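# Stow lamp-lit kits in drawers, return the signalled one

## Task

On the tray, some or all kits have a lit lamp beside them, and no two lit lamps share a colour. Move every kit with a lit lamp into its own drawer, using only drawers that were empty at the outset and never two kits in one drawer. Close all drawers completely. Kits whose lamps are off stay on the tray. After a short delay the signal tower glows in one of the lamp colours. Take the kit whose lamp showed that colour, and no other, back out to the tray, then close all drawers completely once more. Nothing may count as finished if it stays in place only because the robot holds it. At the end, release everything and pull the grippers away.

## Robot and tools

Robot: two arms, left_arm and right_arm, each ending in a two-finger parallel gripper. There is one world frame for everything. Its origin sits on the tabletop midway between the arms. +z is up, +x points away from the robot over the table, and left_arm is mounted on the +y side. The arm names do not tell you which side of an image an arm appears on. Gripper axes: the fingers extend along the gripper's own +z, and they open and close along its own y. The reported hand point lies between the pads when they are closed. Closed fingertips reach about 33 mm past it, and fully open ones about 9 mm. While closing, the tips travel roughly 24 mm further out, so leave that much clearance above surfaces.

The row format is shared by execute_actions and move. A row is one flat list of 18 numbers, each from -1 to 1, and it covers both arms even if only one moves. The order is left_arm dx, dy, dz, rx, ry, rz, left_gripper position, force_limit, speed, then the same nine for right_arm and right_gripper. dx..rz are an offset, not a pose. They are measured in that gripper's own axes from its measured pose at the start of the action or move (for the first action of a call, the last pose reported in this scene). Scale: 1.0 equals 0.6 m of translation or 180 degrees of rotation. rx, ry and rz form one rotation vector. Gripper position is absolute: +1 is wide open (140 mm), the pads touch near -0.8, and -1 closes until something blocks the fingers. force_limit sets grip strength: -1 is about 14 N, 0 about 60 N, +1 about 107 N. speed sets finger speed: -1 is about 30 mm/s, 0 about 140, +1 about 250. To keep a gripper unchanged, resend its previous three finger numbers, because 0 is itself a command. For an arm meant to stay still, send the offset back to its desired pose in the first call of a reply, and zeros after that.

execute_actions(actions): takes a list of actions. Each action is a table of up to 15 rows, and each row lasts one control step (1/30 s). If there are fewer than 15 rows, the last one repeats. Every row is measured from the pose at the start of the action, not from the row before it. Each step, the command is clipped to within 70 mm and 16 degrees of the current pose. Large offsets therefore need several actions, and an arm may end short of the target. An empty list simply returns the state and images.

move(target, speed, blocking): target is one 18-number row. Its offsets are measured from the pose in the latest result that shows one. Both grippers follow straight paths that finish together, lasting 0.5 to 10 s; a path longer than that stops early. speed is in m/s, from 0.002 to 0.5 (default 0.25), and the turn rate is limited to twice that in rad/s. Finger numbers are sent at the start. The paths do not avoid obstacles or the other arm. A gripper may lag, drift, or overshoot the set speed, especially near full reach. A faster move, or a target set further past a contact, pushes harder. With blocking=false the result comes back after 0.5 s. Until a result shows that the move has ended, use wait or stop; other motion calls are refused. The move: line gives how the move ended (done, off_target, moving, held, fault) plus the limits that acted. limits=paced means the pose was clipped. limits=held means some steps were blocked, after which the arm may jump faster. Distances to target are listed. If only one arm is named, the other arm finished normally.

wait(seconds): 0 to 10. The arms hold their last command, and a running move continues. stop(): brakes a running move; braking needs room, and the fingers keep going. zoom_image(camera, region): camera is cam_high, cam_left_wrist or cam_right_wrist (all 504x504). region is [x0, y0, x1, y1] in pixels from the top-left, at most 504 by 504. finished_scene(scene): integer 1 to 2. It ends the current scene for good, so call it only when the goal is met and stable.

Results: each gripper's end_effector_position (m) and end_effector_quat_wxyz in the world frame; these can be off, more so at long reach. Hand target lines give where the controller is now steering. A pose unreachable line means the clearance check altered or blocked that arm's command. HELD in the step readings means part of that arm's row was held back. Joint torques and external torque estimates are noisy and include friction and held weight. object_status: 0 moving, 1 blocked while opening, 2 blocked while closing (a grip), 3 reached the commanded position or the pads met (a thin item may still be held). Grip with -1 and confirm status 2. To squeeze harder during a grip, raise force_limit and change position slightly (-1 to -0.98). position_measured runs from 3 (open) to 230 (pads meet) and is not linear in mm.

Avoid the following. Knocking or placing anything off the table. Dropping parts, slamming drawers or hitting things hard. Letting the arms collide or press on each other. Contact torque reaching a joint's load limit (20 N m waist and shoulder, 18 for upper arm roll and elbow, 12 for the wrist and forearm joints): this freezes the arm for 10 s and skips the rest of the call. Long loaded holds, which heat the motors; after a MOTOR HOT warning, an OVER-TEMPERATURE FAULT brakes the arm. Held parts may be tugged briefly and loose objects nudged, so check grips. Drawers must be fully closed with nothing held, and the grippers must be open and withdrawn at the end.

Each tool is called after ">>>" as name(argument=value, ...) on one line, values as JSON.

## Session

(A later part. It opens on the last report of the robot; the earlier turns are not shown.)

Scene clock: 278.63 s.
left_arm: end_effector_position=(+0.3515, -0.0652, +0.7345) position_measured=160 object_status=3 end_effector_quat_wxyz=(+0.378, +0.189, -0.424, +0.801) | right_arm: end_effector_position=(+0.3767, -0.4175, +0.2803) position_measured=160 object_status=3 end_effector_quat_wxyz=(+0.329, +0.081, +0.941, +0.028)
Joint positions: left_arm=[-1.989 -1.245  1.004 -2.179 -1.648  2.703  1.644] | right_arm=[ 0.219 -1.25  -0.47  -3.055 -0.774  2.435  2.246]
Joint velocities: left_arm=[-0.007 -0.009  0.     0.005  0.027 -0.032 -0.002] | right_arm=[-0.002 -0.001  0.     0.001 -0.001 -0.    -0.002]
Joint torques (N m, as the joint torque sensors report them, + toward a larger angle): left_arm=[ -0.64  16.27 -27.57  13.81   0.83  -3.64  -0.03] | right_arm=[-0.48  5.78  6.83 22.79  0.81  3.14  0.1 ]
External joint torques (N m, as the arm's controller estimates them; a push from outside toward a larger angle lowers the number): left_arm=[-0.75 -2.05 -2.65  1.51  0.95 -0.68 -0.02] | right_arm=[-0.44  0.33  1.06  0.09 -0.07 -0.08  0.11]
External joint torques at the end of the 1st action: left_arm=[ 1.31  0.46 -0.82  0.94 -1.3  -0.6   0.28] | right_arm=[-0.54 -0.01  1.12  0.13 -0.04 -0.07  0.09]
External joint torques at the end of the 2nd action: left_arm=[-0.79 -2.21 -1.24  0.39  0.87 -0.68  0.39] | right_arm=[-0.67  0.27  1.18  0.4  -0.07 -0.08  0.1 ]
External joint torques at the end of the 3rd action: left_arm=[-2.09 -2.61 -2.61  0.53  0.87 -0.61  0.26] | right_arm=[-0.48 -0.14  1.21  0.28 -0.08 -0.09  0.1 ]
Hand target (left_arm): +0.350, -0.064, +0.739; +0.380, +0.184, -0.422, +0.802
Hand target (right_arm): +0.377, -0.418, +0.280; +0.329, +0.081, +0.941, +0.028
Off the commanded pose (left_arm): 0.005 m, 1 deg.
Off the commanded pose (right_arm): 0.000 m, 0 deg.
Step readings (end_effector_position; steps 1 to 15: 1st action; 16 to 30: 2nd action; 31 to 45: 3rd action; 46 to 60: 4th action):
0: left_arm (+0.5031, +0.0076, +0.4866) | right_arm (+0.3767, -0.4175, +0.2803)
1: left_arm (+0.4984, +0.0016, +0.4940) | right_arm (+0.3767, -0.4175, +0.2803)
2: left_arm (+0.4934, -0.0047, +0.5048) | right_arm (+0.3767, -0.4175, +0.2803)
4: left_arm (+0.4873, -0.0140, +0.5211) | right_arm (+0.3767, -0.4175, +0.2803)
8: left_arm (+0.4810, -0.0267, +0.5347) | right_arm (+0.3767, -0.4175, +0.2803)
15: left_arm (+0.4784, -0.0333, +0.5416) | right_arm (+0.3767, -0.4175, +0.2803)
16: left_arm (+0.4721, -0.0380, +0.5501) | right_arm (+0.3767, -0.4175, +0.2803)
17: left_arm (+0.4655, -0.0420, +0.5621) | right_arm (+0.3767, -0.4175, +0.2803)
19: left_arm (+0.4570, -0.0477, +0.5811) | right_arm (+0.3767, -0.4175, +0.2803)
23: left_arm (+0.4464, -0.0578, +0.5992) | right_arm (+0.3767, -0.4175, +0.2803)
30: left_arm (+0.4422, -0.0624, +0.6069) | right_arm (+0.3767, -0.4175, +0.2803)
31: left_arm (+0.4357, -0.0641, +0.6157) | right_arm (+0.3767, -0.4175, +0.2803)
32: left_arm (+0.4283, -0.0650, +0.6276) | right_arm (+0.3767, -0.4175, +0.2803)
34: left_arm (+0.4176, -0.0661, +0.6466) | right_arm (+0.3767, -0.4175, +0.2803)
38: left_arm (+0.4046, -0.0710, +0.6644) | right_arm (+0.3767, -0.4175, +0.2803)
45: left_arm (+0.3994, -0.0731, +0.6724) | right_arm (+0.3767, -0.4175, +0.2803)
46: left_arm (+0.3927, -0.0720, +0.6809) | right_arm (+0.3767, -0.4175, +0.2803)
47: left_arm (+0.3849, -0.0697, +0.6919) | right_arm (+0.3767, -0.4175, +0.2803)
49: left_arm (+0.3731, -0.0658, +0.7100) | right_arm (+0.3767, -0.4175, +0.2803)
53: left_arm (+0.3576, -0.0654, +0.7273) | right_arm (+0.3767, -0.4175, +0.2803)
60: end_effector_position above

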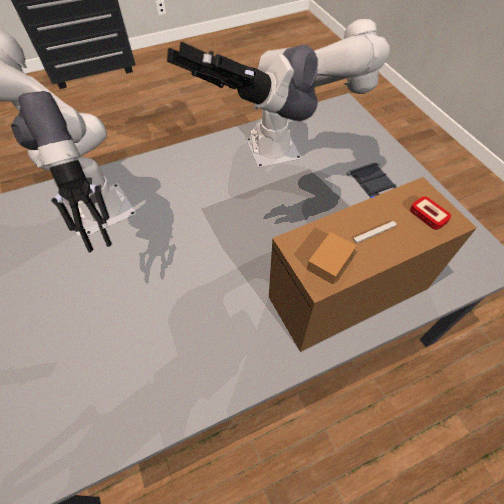

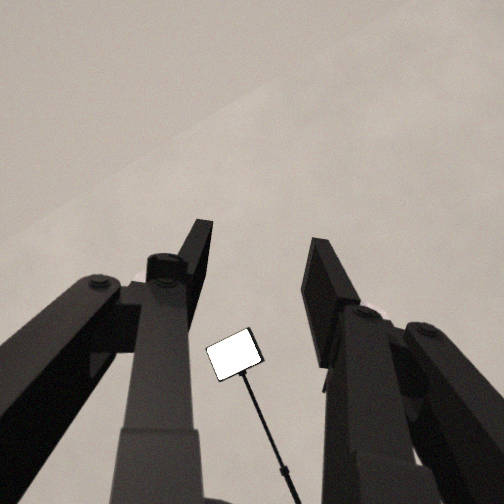

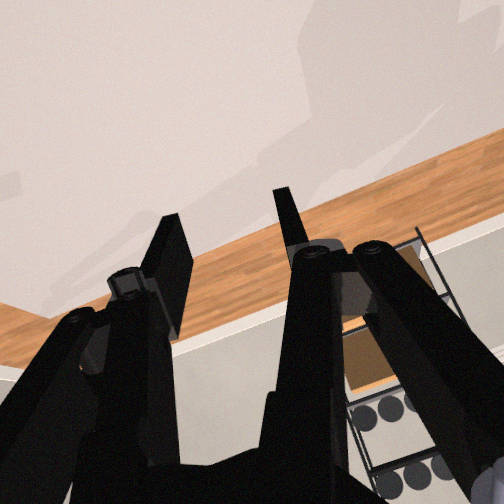

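>>> move(target=[-0.127,-0.095,-0.768,-0.637,-0.301,0.15,-0.25,0,0,0,0,0,0,0,0,-0.25,0,0], speed=0.3)

Scene clock: 286.60 s.
left_arm: end_effector_position=(+0.4477, +0.3010, +0.4522) position_measured=160 object_status=3 end_effector_quat_wxyz=(-0.008, -0.008, +1.000, +0.016) | right_arm: end_effector_position=(+0.3767, -0.4175, +0.2803) position_measured=160 object_status=3 end_effector_quat_wxyz=(+0.329, +0.081, +0.941, +0.028)
Joint positions: left_arm=[-1.547 -0.433  1.183 -1.558  0.426  1.371  1.1  ] | right_arm=[ 0.219 -1.25  -0.47  -3.055 -0.774  2.435  2.246]
Joint velocities: left_arm=[-0.001 -0.004 -0.005 -0.003  0.012  0.011  0.004] | right_arm=[-0.    -0.001 -0.002 -0.001 -0.001  0.    -0.001]
Joint torques (N m, as the joint torque sensors report them, + toward a larger angle): left_arm=[  1.45   5.39 -14.22  18.82   1.8    2.81   0.33] | right_arm=[-0.36  5.63  6.83 23.09  0.79  3.13  0.09]
External joint torques (N m, as the arm's controller estimates them; a push from outside toward a larger angle lowers the number): left_arm=[ 1.47 -1.86 -1.95 -1.43  0.96  0.45  0.32] | right_arm=[-0.37  0.17  1.09  0.44 -0.09 -0.08  0.1 ]
Hand target (left_arm): +0.449, +0.302, +0.452; -0.006, -0.005, +1.000, +0.016
Hand target (right_arm): +0.377, -0.418, +0.280; +0.329, +0.081, +0.941, +0.028
Off the commanded pose (left_arm): 0.006 m, 2 deg.
Off the commanded pose (right_arm): 0.000 m, 0 deg.
move: off_target (left_arm)

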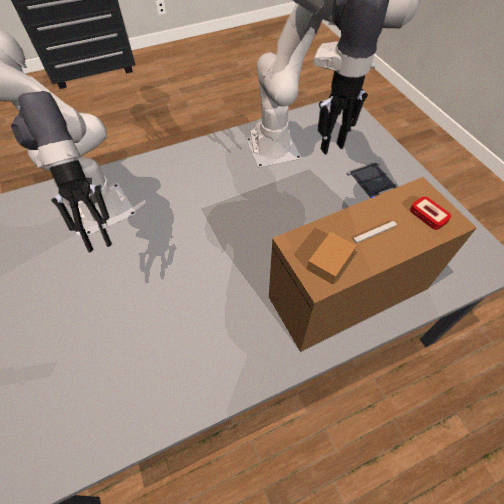

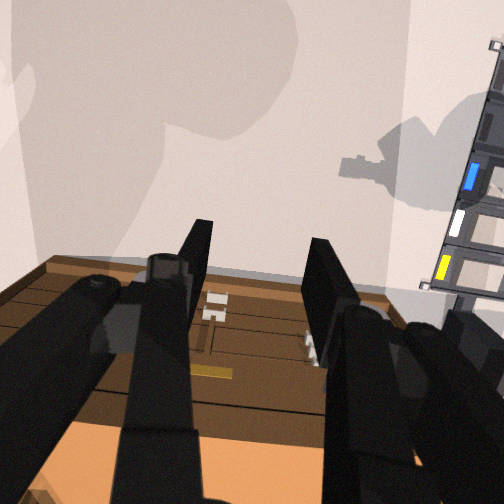

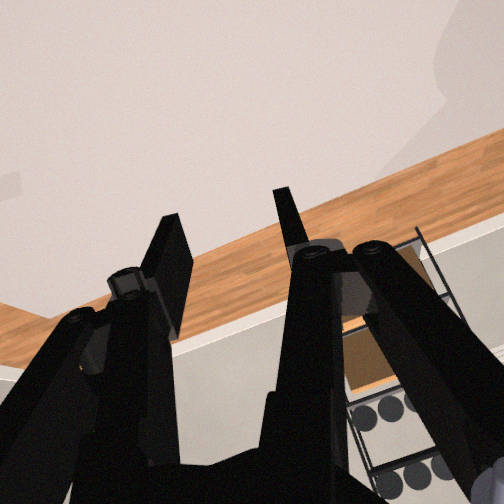

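>>> move(target=[0.07,0.6,0.57,0.01,0,0.012,0.3,0,0,-0.038,0.547,0.167,0,0,-0.94,-0.25,0,0], speed=0.3)

Scene clock: 296.23 s.
left_arm: end_effector_position=(+0.3930, +0.6726, +0.1158) position_measured=91 object_status=3 end_effector_quat_wxyz=(-0.016, +0.007, +1.000, +0.003) | right_arm: end_effector_position=(+0.5029, -0.1064, +0.2585) position_measured=160 object_status=3 end_effector_quat_wxyz=(-0.052, +0.924, -0.175, +0.336)
Joint positions: left_arm=[-1.088 -1.099  1.535 -2.089  1.142  1.736  1.45 ] | right_arm=[ 1.339 -0.253 -0.791 -2.371 -1.111  2.461  0.278]
Joint velocities: left_arm=[-0.     0.001 -0.     0.001 -0.001  0.002  0.005] | right_arm=[ 0.001  0.    -0.001  0.001  0.005 -0.001 -0.034]
Joint torques (N m, as the joint torque sensors report them, + toward a larger angle): left_arm=[  1.28  22.71 -28.34  12.2    1.57   2.79   0.39] | right_arm=[  0.88 -13.91   5.05  24.44   1.53   1.7   -0.29]
External joint torques (N m, as the arm's controller estimates them; a push from outside toward a larger angle lowers the number): left_arm=[ 1.42 -2.46 -0.22  1.23  0.77  0.42  0.39] | right_arm=[ 0.81  1.07  0.04  1.75  0.85 -0.32 -0.3 ]
Hand target (left_arm): +0.394, +0.675, +0.116; -0.014, +0.008, +1.000, +0.004
Hand target (right_arm): +0.504, -0.107, +0.259; -0.049, +0.925, -0.169, +0.336
Off the commanded pose (left_arm): 0.007 m, 1 deg.
Off the commanded pose (right_arm): 0.012 m, 2 deg.
move: off_target (left_arm, right_arm)

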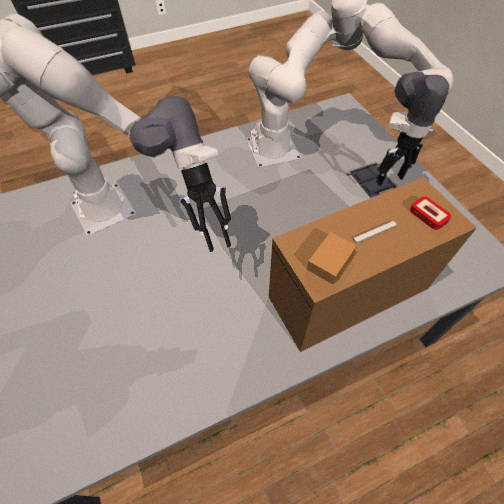

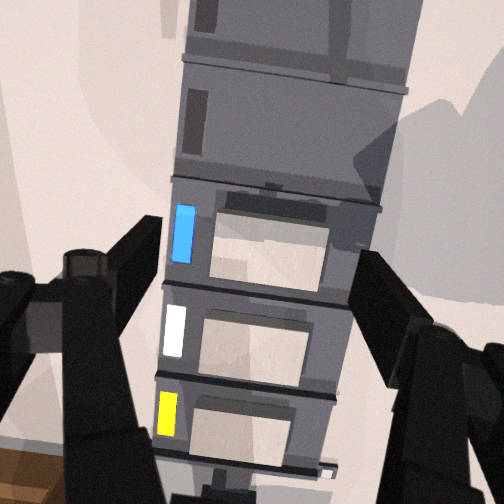

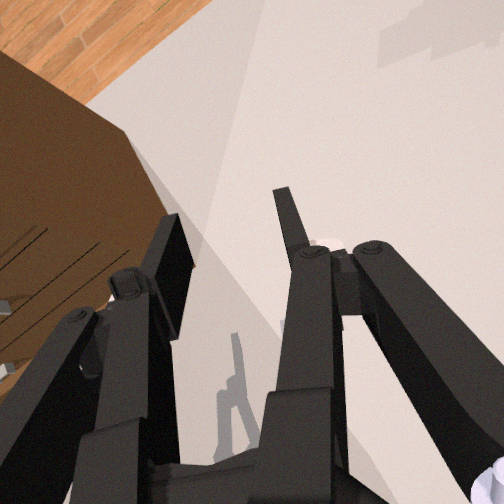

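>>> move(target=[-0.03,-0.013,0.076,0,-0.01,0,0.3,0,0,-0.134,-0.39,0.097,0.011,0.022,-0.116,-0.25,0,0], speed=0.2)

Scene clock: 302.07 s.
left_arm: end_effector_position=(+0.4089, +0.6652, +0.0707) position_measured=91 object_status=3 end_effector_quat_wxyz=(-0.001, +0.007, +1.000, +0.002) | right_arm: end_effector_position=(+0.5525, +0.1374, +0.2177) position_measured=160 object_status=3 end_effector_quat_wxyz=(-0.002, +0.927, -0.009, +0.375)
Joint positions: left_arm=[-1.133 -1.134  1.63  -2.108  1.219  1.834  1.411] | right_arm=[ 1.24   0.514 -0.553 -1.702 -0.636  2.53  -0.135]
Joint velocities: left_arm=[-0.     0.001 -0.001  0.     0.001  0.001 -0.002] | right_arm=[-0.006 -0.001  0.01   0.002  0.001 -0.01  -0.028]
Joint torques (N m, as the joint torque sensors report them, + toward a larger angle): left_arm=[ -0.73  25.5  -28.54   8.32   1.64   2.75  -0.14] | right_arm=[ -1.29 -42.41  -5.    24.41   1.02   1.63  -0.26]
External joint torques (N m, as the arm's controller estimates them; a push from outside toward a larger angle lowers the number): left_arm=[-0.68 -0.84 -0.11 -1.38  0.85  0.33 -0.14] | right_arm=[-1.48  0.84  2.86  1.36  0.15 -0.44 -0.28]
Hand target (left_arm): +0.410, +0.664, +0.070; -0.000, +0.007, +1.000, +0.003
Hand target (right_arm): +0.553, +0.138, +0.219; +0.001, +0.927, -0.003, +0.375
Off the commanded pose (left_arm): 0.001 m, 0 deg.
Off the commanded pose (right_arm): 0.004 m, 1 deg.
move: off_target (right_arm)

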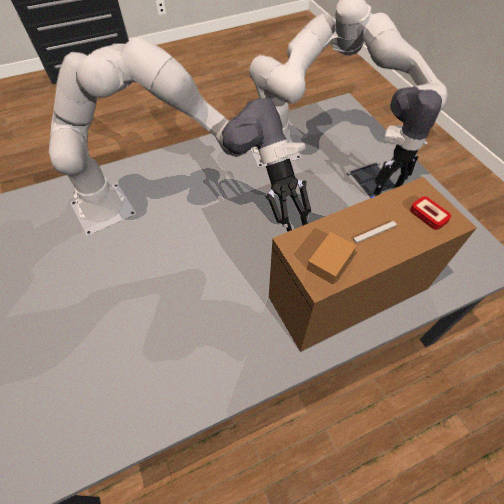

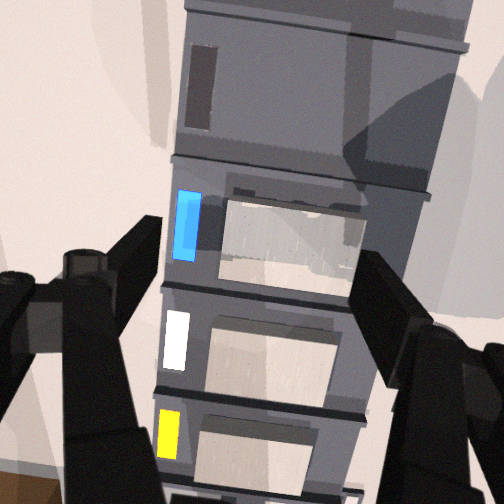

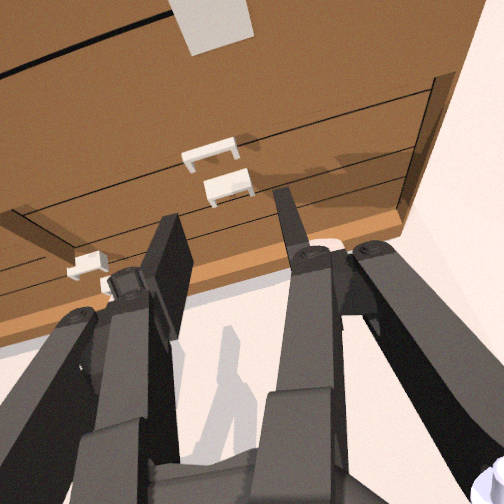

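>>> move(target=[-0.007,0.027,0.048,0,0,0.003,0.3,0,0,0.038,-0.002,0.027,0,0,-0.004,-0.25,0,0], speed=0.05)

>>> move(target=[0,0,0,0,0,0,-1,0,-0.3,0,0,0,0,0,0,-0.25,0,0])

>>> zoom_image(camera="cam_right_wrist", region=[100, 60, 360, 320])

Scene clock: 308.97 s.
left_arm: end_effector_position=(+0.4111, +0.6802, +0.0419) position_measured=91 object_status=3 end_effector_quat_wxyz=(-0.003, +0.007, +1.000, +0.001) | right_arm: end_effector_position=(+0.5800, +0.1381, +0.2222) position_measured=160 object_status=3 end_effector_quat_wxyz=(-0.002, +0.927, -0.009, +0.376)
Joint positions: left_arm=[-1.163 -1.165  1.696 -2.071  1.262  1.858  1.43 ] | right_arm=[ 1.164  0.554 -0.515 -1.626 -0.604  2.528 -0.192]
Joint velocities: left_arm=[-0.004 -0.002 -0.     0.001  0.006  0.004  0.013] | right_arm=[-0.011 -0.001  0.018  0.005  0.    -0.001 -0.025]
Joint torques (N m, as the joint torque sensors report them, + toward a larger angle): left_arm=[ -1.74  24.51 -30.72   9.45   1.8    2.77   0.24] | right_arm=[ -2.24 -42.41  -5.81  25.02   1.4    1.8   -0.21]
External joint torques (N m, as the arm's controller estimates them; a push from outside toward a larger angle lowers the number): left_arm=[-1.65 -3.8  -1.85  0.66  1.02  0.36  0.24] | right_arm=[-2.11  2.83  2.22  1.83  0.52 -0.33 -0.23]
Hand target (left_arm): +0.413, +0.681, +0.042; -0.001, +0.011, +1.000, +0.002
Hand target (right_arm): +0.580, +0.139, +0.222; +0.000, +0.927, -0.003, +0.375
Off the commanded pose (left_arm): 0.003 m, 1 deg.
Off the commanded pose (right_arm): 0.000 m, 1 deg.
move: done

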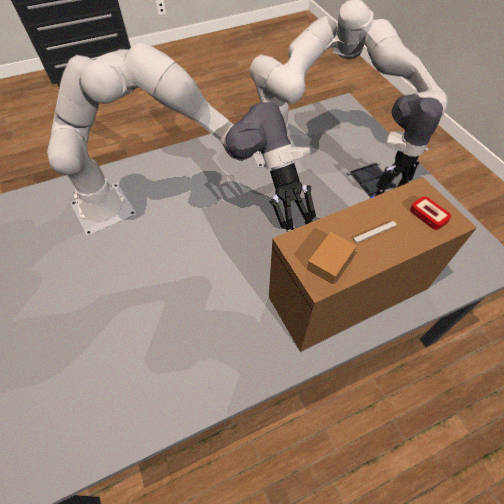

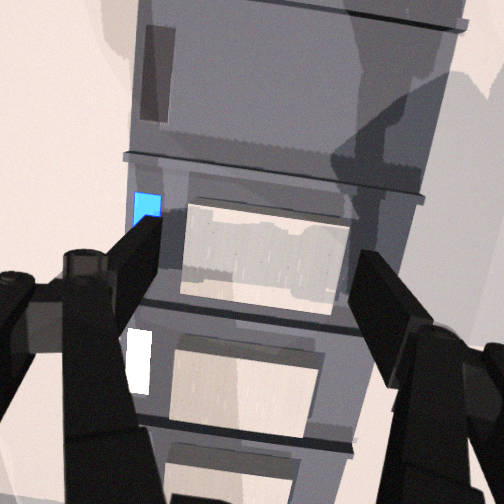

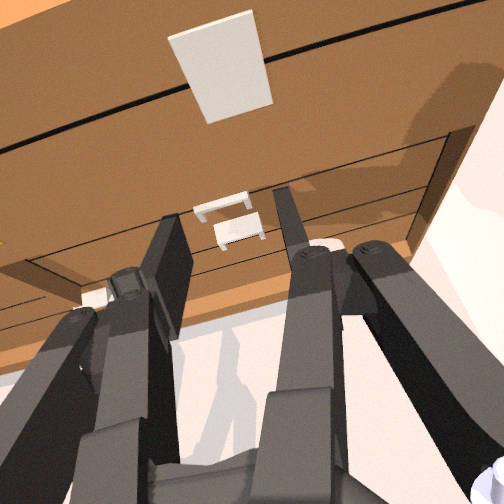

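Scene clock: 309.47 s.
left_arm: end_effector_position=(+0.4115, +0.6826, +0.0432) position_measured=132 object_status=2 end_effector_quat_wxyz=(-0.003, +0.006, +1.000, +0.003) | right_arm: end_effector_position=(+0.5800, +0.1381, +0.2222) position_measured=160 object_status=3 end_effector_quat_wxyz=(-0.002, +0.927, -0.009, +0.376)
Joint positions: left_arm=[-1.162 -1.163  1.694 -2.069  1.264  1.858  1.43 ] | right_arm=[ 1.164  0.554 -0.515 -1.626 -0.604  2.528 -0.192]
Joint velocities: left_arm=[ 0.    -0.     0.    -0.001 -0.001 -0.    -0.001] | right_arm=[ 0.     0.     0.001 -0.002  0.     0.    -0.001]
Joint torques (N m, as the joint torque sensors report them, + toward a larger angle): left_arm=[  0.05  25.56 -29.05   6.98   0.29   2.27   0.15] | right_arm=[ -0.34 -43.39  -6.59  23.82   0.84   2.06   0.09]
External joint torques (N m, as the arm's controller estimates them; a push from outside toward a larger angle lowers the number): left_arm=[ 0.02 -2.72 -0.26 -1.91 -0.5  -0.13  0.15] | right_arm=[-0.56  1.73  1.14  0.58 -0.05 -0.1   0.07]
Hand target (left_arm): +0.411, +0.680, +0.042; -0.003, +0.007, +1.000, +0.001
Hand target (right_arm): +0.580, +0.138, +0.222; -0.002, +0.927, -0.009, +0.376
Off the commanded pose (left_arm): 0.003 m, 0 deg.
Off the commanded pose (right_arm): 0.000 m, 0 deg.
move: done

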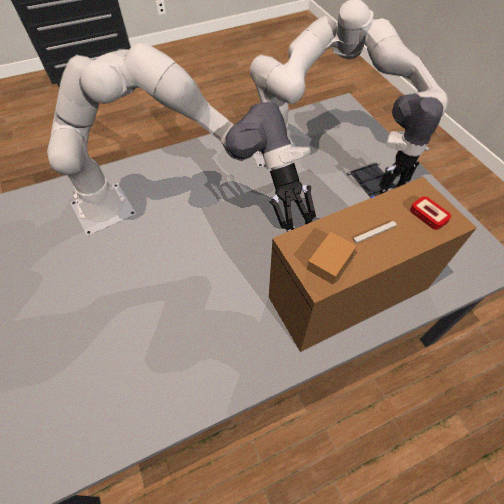

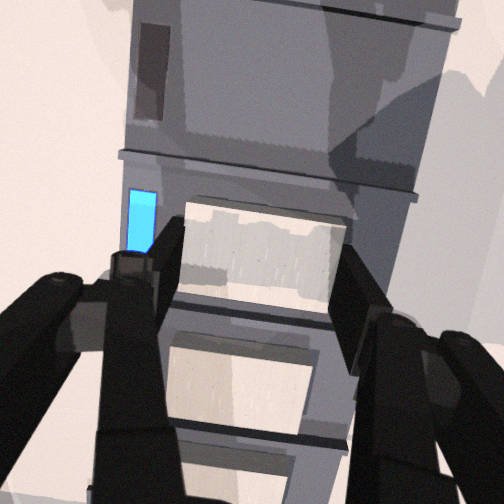

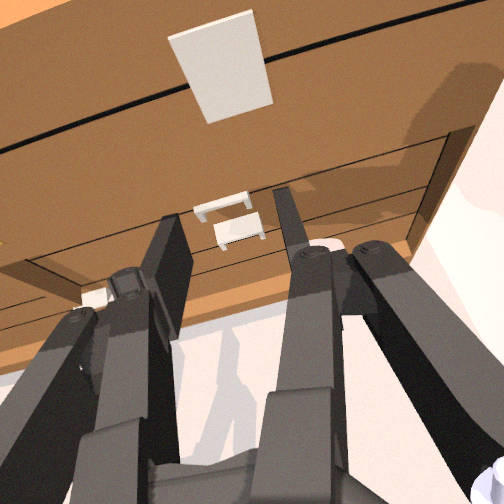

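Region (100, 60, 360, 320) of cam_right_wrist's 504x504 image, scaled by 1.938, with more detail than that image has.

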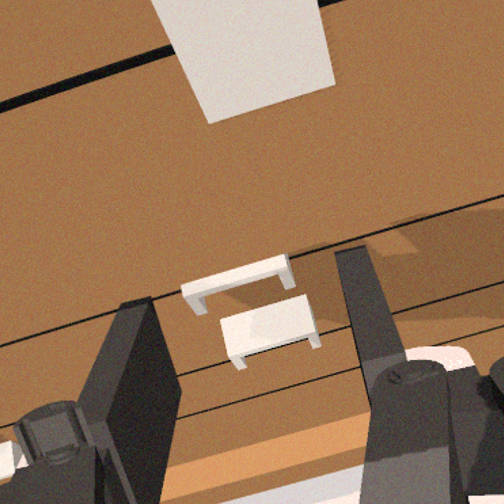

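>>> move(target=[0.03,-0.1,-0.38,0,0,0,-1,0,-0.3,0,-0.003,0.04,0,0,0,-0.25,0,0], speed=0.15)

Scene clock: 314.63 s.
left_arm: end_effector_position=(+0.3937, +0.6237, +0.2713) position_measured=132 object_status=2 end_effector_quat_wxyz=(-0.002, +0.005, +1.000, +0.003) | right_arm: end_effector_position=(+0.5954, +0.1399, +0.2051) position_measured=160 object_status=3 end_effector_quat_wxyz=(-0.002, +0.927, -0.011, +0.375)
Joint positions: left_arm=[-1.037 -0.987  1.227 -2.006  0.91   1.544  1.434] | right_arm=[ 1.12   0.609 -0.493 -1.582 -0.594  2.547 -0.195]
Joint velocities: left_arm=[ 0.001 -0.001  0.     0.001 -0.001 -0.012 -0.001] | right_arm=[-0.001 -0.001  0.003 -0.     0.    -0.     0.001]
Joint torques (N m, as the joint torque sensors report them, + toward a larger angle): left_arm=[  1.56  18.39 -28.02  15.06  -0.25   2.02   0.25] | right_arm=[ -2.41 -43.88  -5.64  25.32   1.23   2.55  -0.19]
External joint torques (N m, as the arm's controller estimates them; a push from outside toward a larger angle lowers the number): left_arm=[ 1.6  -1.37 -2.91  0.7  -1.07 -0.39  0.25] | right_arm=[-2.51  3.01  2.43  2.21  0.3   0.38 -0.21]
Hand target (left_arm): +0.393, +0.624, +0.273; -0.002, +0.005, +1.000, +0.001
Hand target (right_arm): +0.597, +0.140, +0.205; -0.002, +0.927, -0.009, +0.375
Off the commanded pose (left_arm): 0.002 m, 0 deg.
Off the commanded pose (right_arm): 0.001 m, 0 deg.
move: done

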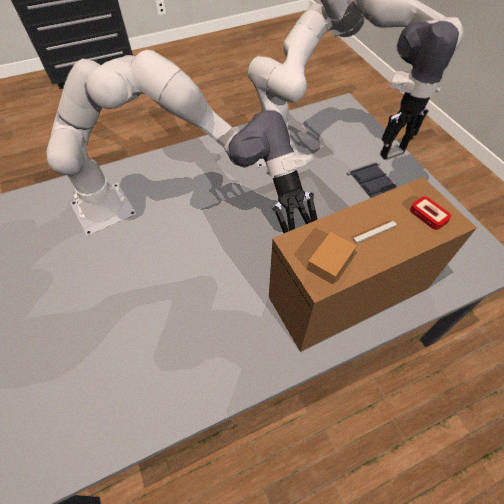

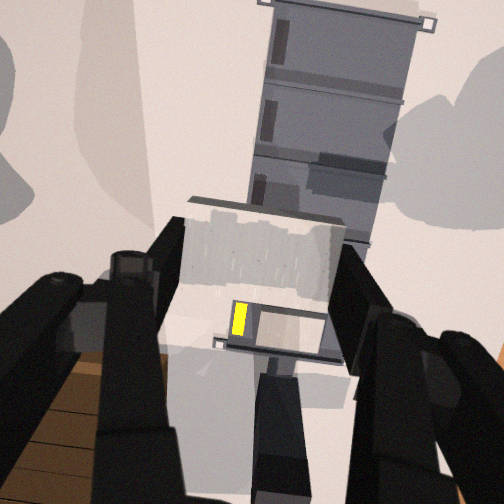

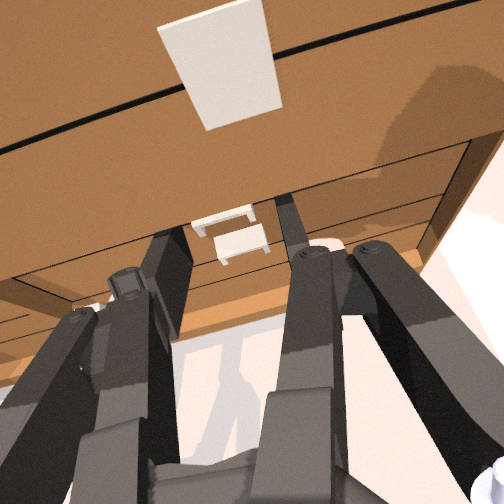

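>>> move(target=[0,0,0,0,0,0,-1,0,-0.3,0.004,0,0.004,0,0,0,-1,0.3,-0.5], speed=0.02)

>>> move(target=[0,0,0,0,0,0,-1,0,-0.3,-0.06,0,-0.058,0,0,0,-1,0.3,-0.5], speed=0.05)

Scene clock: 316.90 s.
left_arm: end_effector_position=(+0.3931, +0.6238, +0.2713) position_measured=132 object_status=2 end_effector_quat_wxyz=(-0.002, +0.005, +1.000, +0.003) | right_arm: end_effector_position=(+0.5952, +0.1417, +0.2054) position_measured=194 object_status=2 end_effector_quat_wxyz=(-0.002, +0.927, -0.010, +0.375)
Joint positions: left_arm=[-1.037 -0.987  1.227 -2.005  0.91   1.542  1.434] | right_arm=[ 1.117  0.611 -0.488 -1.576 -0.593  2.544 -0.197]
Joint velocities: left_arm=[ 0.001  0.001  0.     0.001 -0.001  0.001  0.001] | right_arm=[-0.003  0.001  0.004  0.004 -0.    -0.004 -0.002]
Joint torques (N m, as the joint torque sensors report them, + toward a larger angle): left_arm=[  0.56  17.61 -26.27  13.84   0.67   2.56   0.03] | right_arm=[ -3.63 -42.89  -6.96  26.61   1.66   2.7   -0.01]
External joint torques (N m, as the arm's controller estimates them; a push from outside toward a larger angle lowers the number): left_arm=[ 0.45 -2.14 -1.17 -0.62 -0.16  0.16  0.03] | right_arm=[-3.75  3.93  1.01  3.57  0.75  0.54 -0.03]
Hand target (left_arm): +0.394, +0.624, +0.271; -0.002, +0.005, +1.000, +0.003
Hand target (right_arm): +0.599, +0.140, +0.205; -0.002, +0.927, -0.011, +0.375
Off the commanded pose (left_arm): 0.001 m, 0 deg.
Off the commanded pose (right_arm): 0.004 m, 0 deg.
move: off_target (right_arm)

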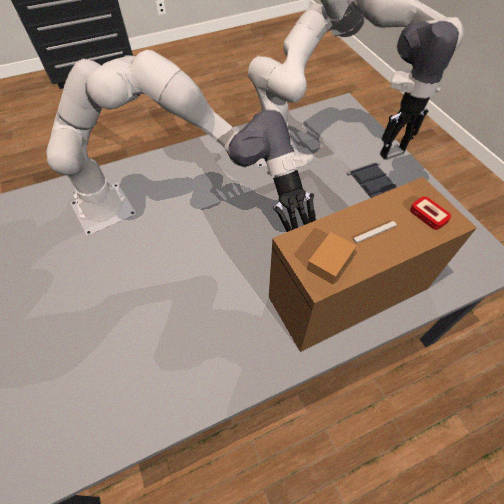

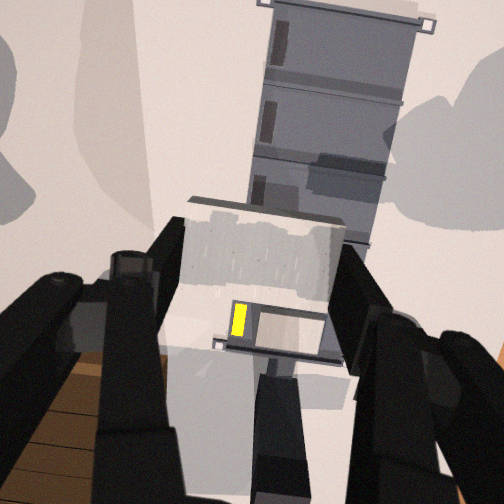

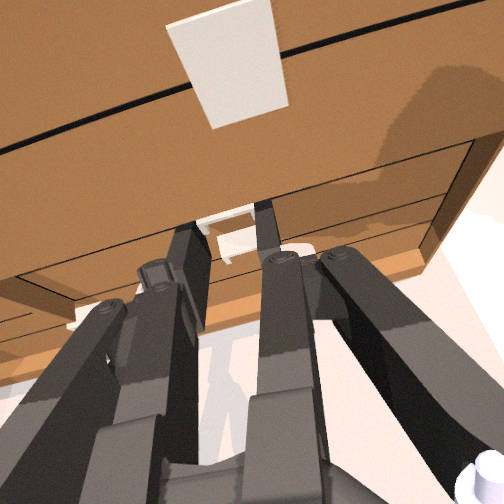

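Scene clock: 318.20 s.
left_arm: end_effector_position=(+0.3931, +0.6238, +0.2713) position_measured=132 object_status=2 end_effector_quat_wxyz=(-0.002, +0.005, +1.000, +0.003) | right_arm: end_effector_position=(+0.5485, +0.1396, +0.2067) position_measured=194 object_status=2 end_effector_quat_wxyz=(+0.001, +0.926, -0.007, +0.376)
Joint positions: left_arm=[-1.037 -0.987  1.227 -2.005  0.91   1.542  1.434] | right_arm=[ 1.244  0.529 -0.55  -1.706 -0.649  2.535 -0.114]
Joint velocities: left_arm=[-0.     0.001 -0.     0.001 -0.001 -0.    -0.001] | right_arm=[ 0.019  0.001 -0.016 -0.008 -0.    -0.     0.024]
Joint torques (N m, as the joint torque sensors report them, + toward a larger angle): left_arm=[  0.4   17.64 -26.64  13.84   0.65   2.34   0.11] | right_arm=[  2.56 -42.11  -6.89  20.87   0.15   2.2    0.4 ]
External joint torques (N m, as the arm's controller estimates them; a push from outside toward a larger angle lowers the number): left_arm=[ 0.45 -2.2  -1.43 -0.55 -0.17 -0.08  0.11] | right_arm=[ 2.72  1.22  1.35 -1.89 -0.72  0.22  0.37]
Hand target (left_arm): +0.393, +0.624, +0.271; -0.002, +0.005, +1.000, +0.003
Hand target (right_arm): +0.546, +0.142, +0.206; -0.002, +0.926, -0.010, +0.376
Off the commanded pose (left_arm): 0.000 m, 0 deg.
Off the commanded pose (right_arm): 0.005 m, 1 deg.
move: off_target (right_arm)

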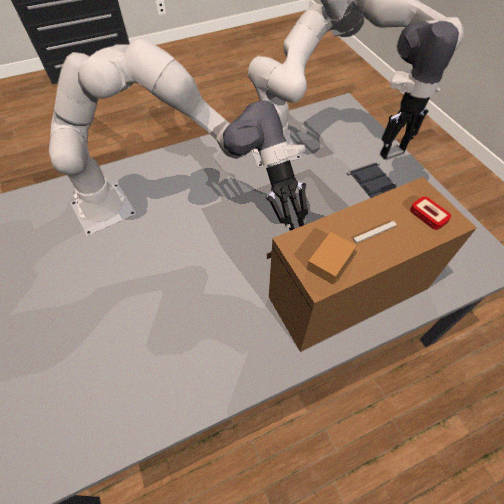

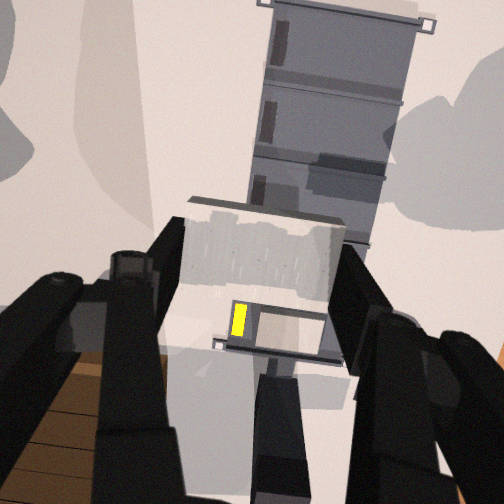

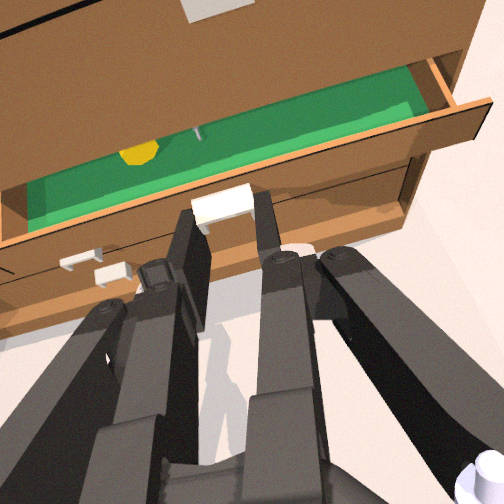

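>>> move(target=[0,0,0,0,0,0,-1,0,-0.3,0.059,-0.004,0.059,0,0,0,-1,0.3,-0.5], speed=0.05)

>>> move(target=[0,0,0,0,0,0,-1,0,-0.3,-0.03,0,-0.03,0,0,0,-0.25,0,0], speed=0.04)

>>> move(target=[0,0,0,0,0,0,-1,0,-0.3,-0.049,0,0.05,0,0,0,-0.25,0,0], speed=0.06)

>>> move(target=[0,0,0,0,0,0,-1,0,-0.3,0.028,0,0.027,0,0,0,-0.25,0,0], speed=0.04)

Scene clock: 322.50 s.
left_arm: end_effector_position=(+0.3931, +0.6238, +0.2713) position_measured=132 object_status=2 end_effector_quat_wxyz=(-0.002, +0.005, +1.000, +0.003) | right_arm: end_effector_position=(+0.5955, +0.1420, +0.2054) position_measured=194 object_status=2 end_effector_quat_wxyz=(+0.000, +0.927, -0.012, +0.375)
Joint positions: left_arm=[-1.037 -0.987  1.227 -2.005  0.91   1.542  1.434] | right_arm=[ 1.118  0.616 -0.489 -1.568 -0.589  2.535 -0.199]
Joint velocities: left_arm=[-0.001 -0.    -0.001 -0.    -0.001  0.001  0.   ] | right_arm=[-0.021 -0.001  0.027  0.015  0.002 -0.023 -0.035]
Joint torques (N m, as the joint torque sensors report them, + toward a larger angle): left_arm=[  0.44  18.62 -26.77  14.56   0.6    2.42   0.18] | right_arm=[ -3.84 -42.86  -6.31  26.64   1.59   3.16  -0.05]
External joint torques (N m, as the arm's controller estimates them; a push from outside toward a larger angle lowers the number): left_arm=[ 0.44 -1.15 -1.61  0.14 -0.22  0.01  0.18] | right_arm=[-3.93  4.32  1.81  3.55  0.71  1.01 -0.05]
Hand target (left_arm): +0.393, +0.624, +0.271; -0.002, +0.005, +1.000, +0.003
Hand target (right_arm): +0.598, +0.142, +0.205; +0.001, +0.927, -0.007, +0.375
Off the commanded pose (left_arm): 0.000 m, 0 deg.
Off the commanded pose (right_arm): 0.003 m, 1 deg.
move: done

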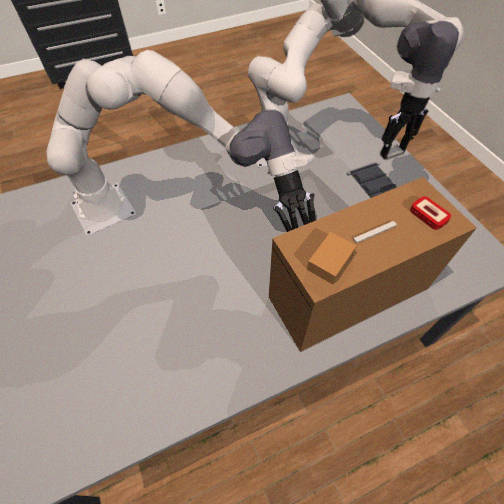

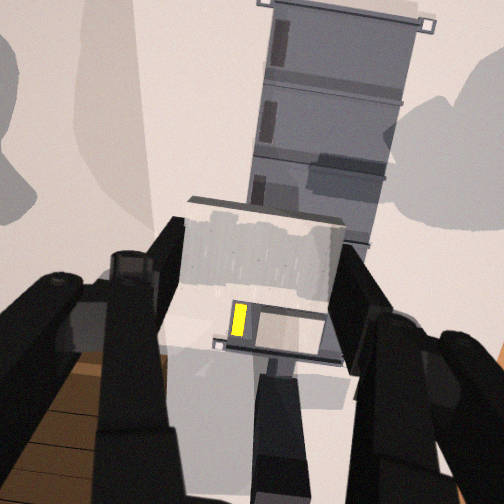

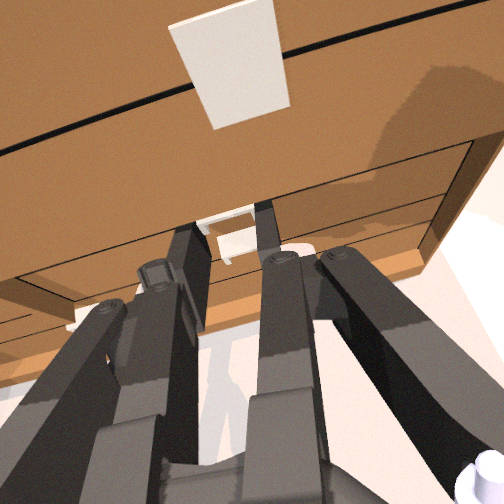

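Scene clock: 323.43 s.
left_arm: end_effector_position=(+0.3931, +0.6238, +0.2713) position_measured=132 object_status=2 end_effector_quat_wxyz=(-0.002, +0.005, +1.000, +0.003) | right_arm: end_effector_position=(+0.5697, +0.1435, +0.2056) position_measured=160 object_status=3 end_effector_quat_wxyz=(+0.002, +0.927, -0.006, +0.375)
Joint positions: left_arm=[-1.037 -0.987  1.227 -2.005  0.91   1.542  1.434] | right_arm=[ 1.185  0.574 -0.52  -1.636 -0.613  2.534 -0.165]
Joint velocities: left_arm=[-0.001  0.002  0.001  0.001  0.002 -0.001  0.001] | right_arm=[ 0.009 -0.001 -0.021 -0.005  0.001  0.     0.021]
Joint torques (N m, as the joint torque sensors report them, + toward a larger angle): left_arm=[ -0.13  18.53 -26.58  14.2    0.62   2.38   0.05] | right_arm=[  1.03 -44.55  -9.98  22.23   0.27   2.06   0.61]
External joint torques (N m, as the arm's controller estimates them; a push from outside toward a larger angle lowers the number): left_arm=[ 0.   -1.37 -1.38 -0.15 -0.21 -0.03  0.05] | right_arm=[ 1.23  1.04 -1.58 -0.85 -0.63 -0.03  0.59]
Hand target (left_arm): +0.393, +0.624, +0.271; -0.002, +0.005, +1.000, +0.003
Hand target (right_arm): +0.570, +0.142, +0.206; +0.001, +0.927, -0.011, +0.376
Off the commanded pose (left_arm): 0.000 m, 0 deg.
Off the commanded pose (right_arm): 0.001 m, 1 deg.
move: done

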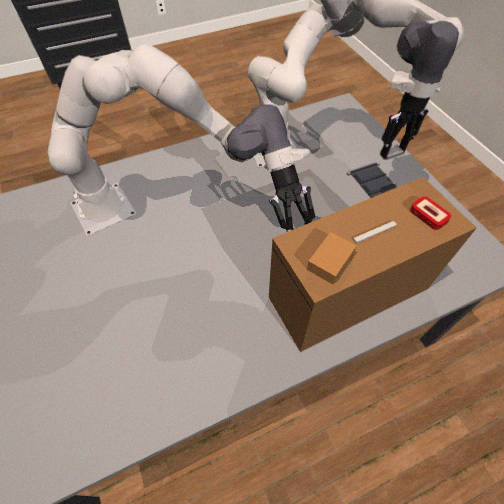

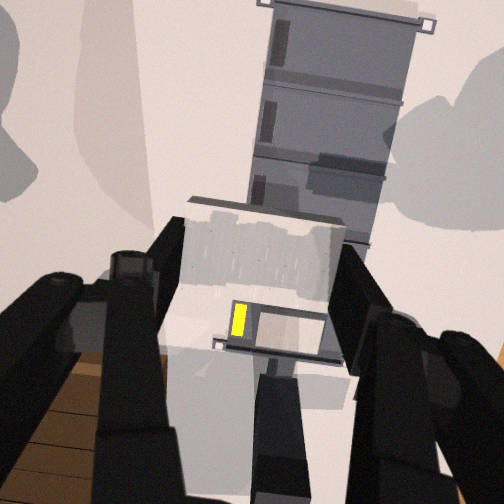

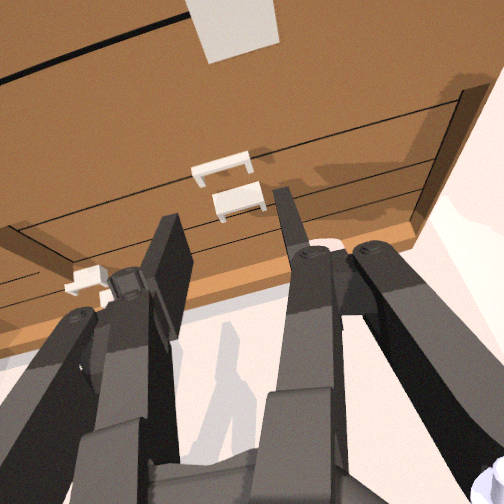

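Scene clock: 324.47 s.
left_arm: end_effector_position=(+0.3931, +0.6238, +0.2713) position_measured=132 object_status=2 end_effector_quat_wxyz=(-0.002, +0.005, +1.000, +0.003) | right_arm: end_effector_position=(+0.5700, +0.1433, +0.1646) position_measured=160 object_status=3 end_effector_quat_wxyz=(+0.005, +0.927, -0.001, +0.374)
Joint positions: left_arm=[-1.037 -0.987  1.227 -2.005  0.91   1.542  1.434] | right_arm=[ 1.191  0.639 -0.536 -1.649 -0.619  2.593 -0.126]
Joint velocities: left_arm=[-0.    -0.    -0.     0.001 -0.001 -0.     0.001] | right_arm=[ 0.007 -0.    -0.01   0.    -0.001  0.018  0.021]
Joint torques (N m, as the joint torque sensors report them, + toward a larger angle): left_arm=[  0.56  18.85 -26.53  14.65   0.79   2.34   0.04] | right_arm=[  0.82 -43.43  -9.33  21.56   0.63   2.11   0.31]
External joint torques (N m, as the arm's controller estimates them; a push from outside toward a larger angle lowers the number): left_arm=[ 0.51 -0.86 -1.42  0.21 -0.03 -0.06  0.04] | right_arm=[ 0.86  2.65 -0.07 -0.55 -0.35  0.13  0.29]
Hand target (left_arm): +0.393, +0.624, +0.271; -0.002, +0.005, +1.000, +0.003
Hand target (right_arm): +0.570, +0.144, +0.164; +0.002, +0.927, -0.006, +0.375
Off the commanded pose (left_arm): 0.000 m, 0 deg.
Off the commanded pose (right_arm): 0.001 m, 1 deg.
move: done

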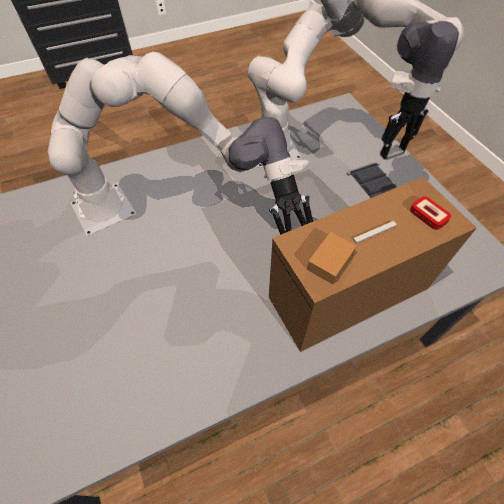

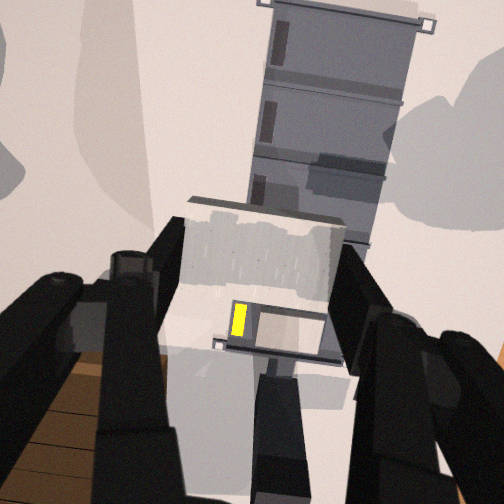

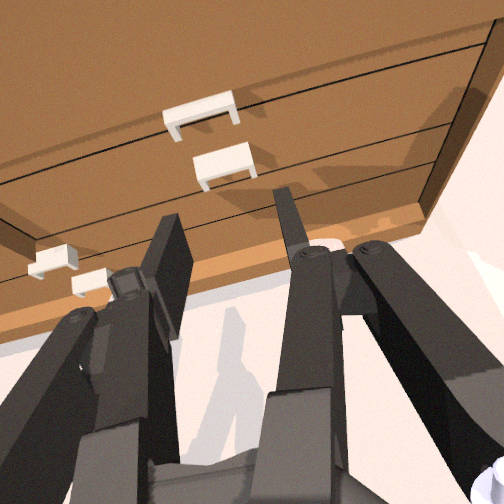

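Scene clock: 325.33 s.
left_arm: end_effector_position=(+0.3931, +0.6238, +0.2713) position_measured=132 object_status=2 end_effector_quat_wxyz=(-0.002, +0.005, +1.000, +0.003) | right_arm: end_effector_position=(+0.5935, +0.1429, +0.1650) position_measured=160 object_status=3 end_effector_quat_wxyz=(+0.002, +0.927, -0.007, +0.375)
Joint positions: left_arm=[-1.037 -0.987  1.227 -2.005  0.91   1.542  1.434] | right_arm=[ 1.128  0.674 -0.504 -1.585 -0.601  2.593 -0.155]
Joint velocities: left_arm=[-0.     0.    -0.002 -0.001  0.001  0.    -0.001] | right_arm=[-0.01  -0.001  0.02   0.008  0.001 -0.003 -0.021]
Joint torques (N m, as the joint torque sensors report them, + toward a larger angle): left_arm=[  0.12  18.04 -27.41  13.83   0.53   2.31   0.06] | right_arm=[ -1.99 -45.41  -6.26  24.69   1.26   1.7   -0.24]
External joint torques (N m, as the arm's controller estimates them; a push from outside toward a larger angle lowers the number): left_arm=[ 0.23 -1.81 -2.18 -0.51 -0.29 -0.1   0.06] | right_arm=[-2.15  2.42  2.7   2.26  0.28 -0.37 -0.26]
Hand target (left_arm): +0.393, +0.624, +0.271; -0.002, +0.005, +1.000, +0.003
Hand target (right_arm): +0.593, +0.144, +0.164; +0.005, +0.928, -0.001, +0.373
Off the commanded pose (left_arm): 0.000 m, 0 deg.
Off the commanded pose (right_arm): 0.001 m, 1 deg.
move: done

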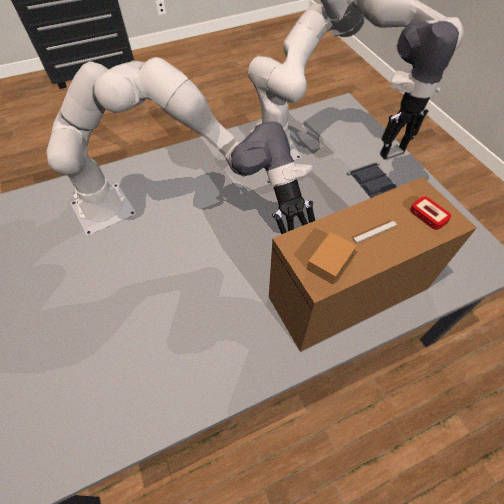

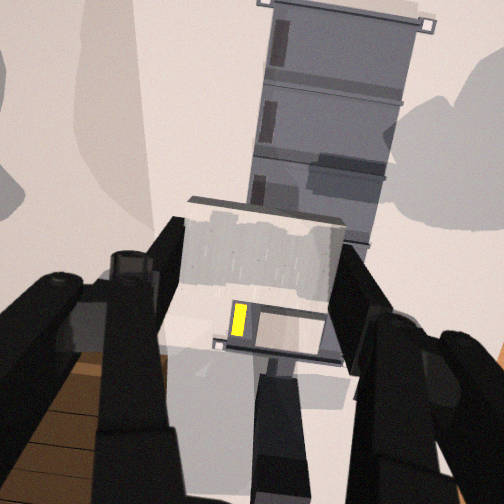

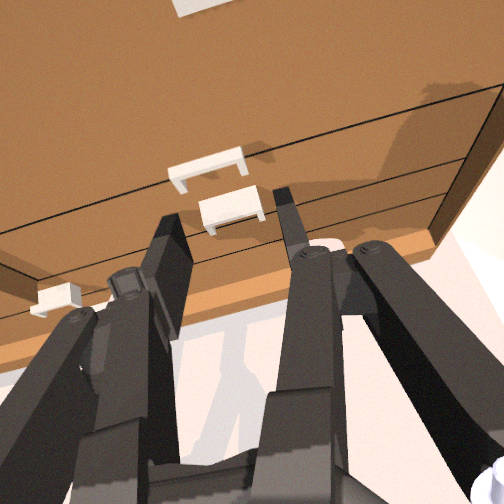

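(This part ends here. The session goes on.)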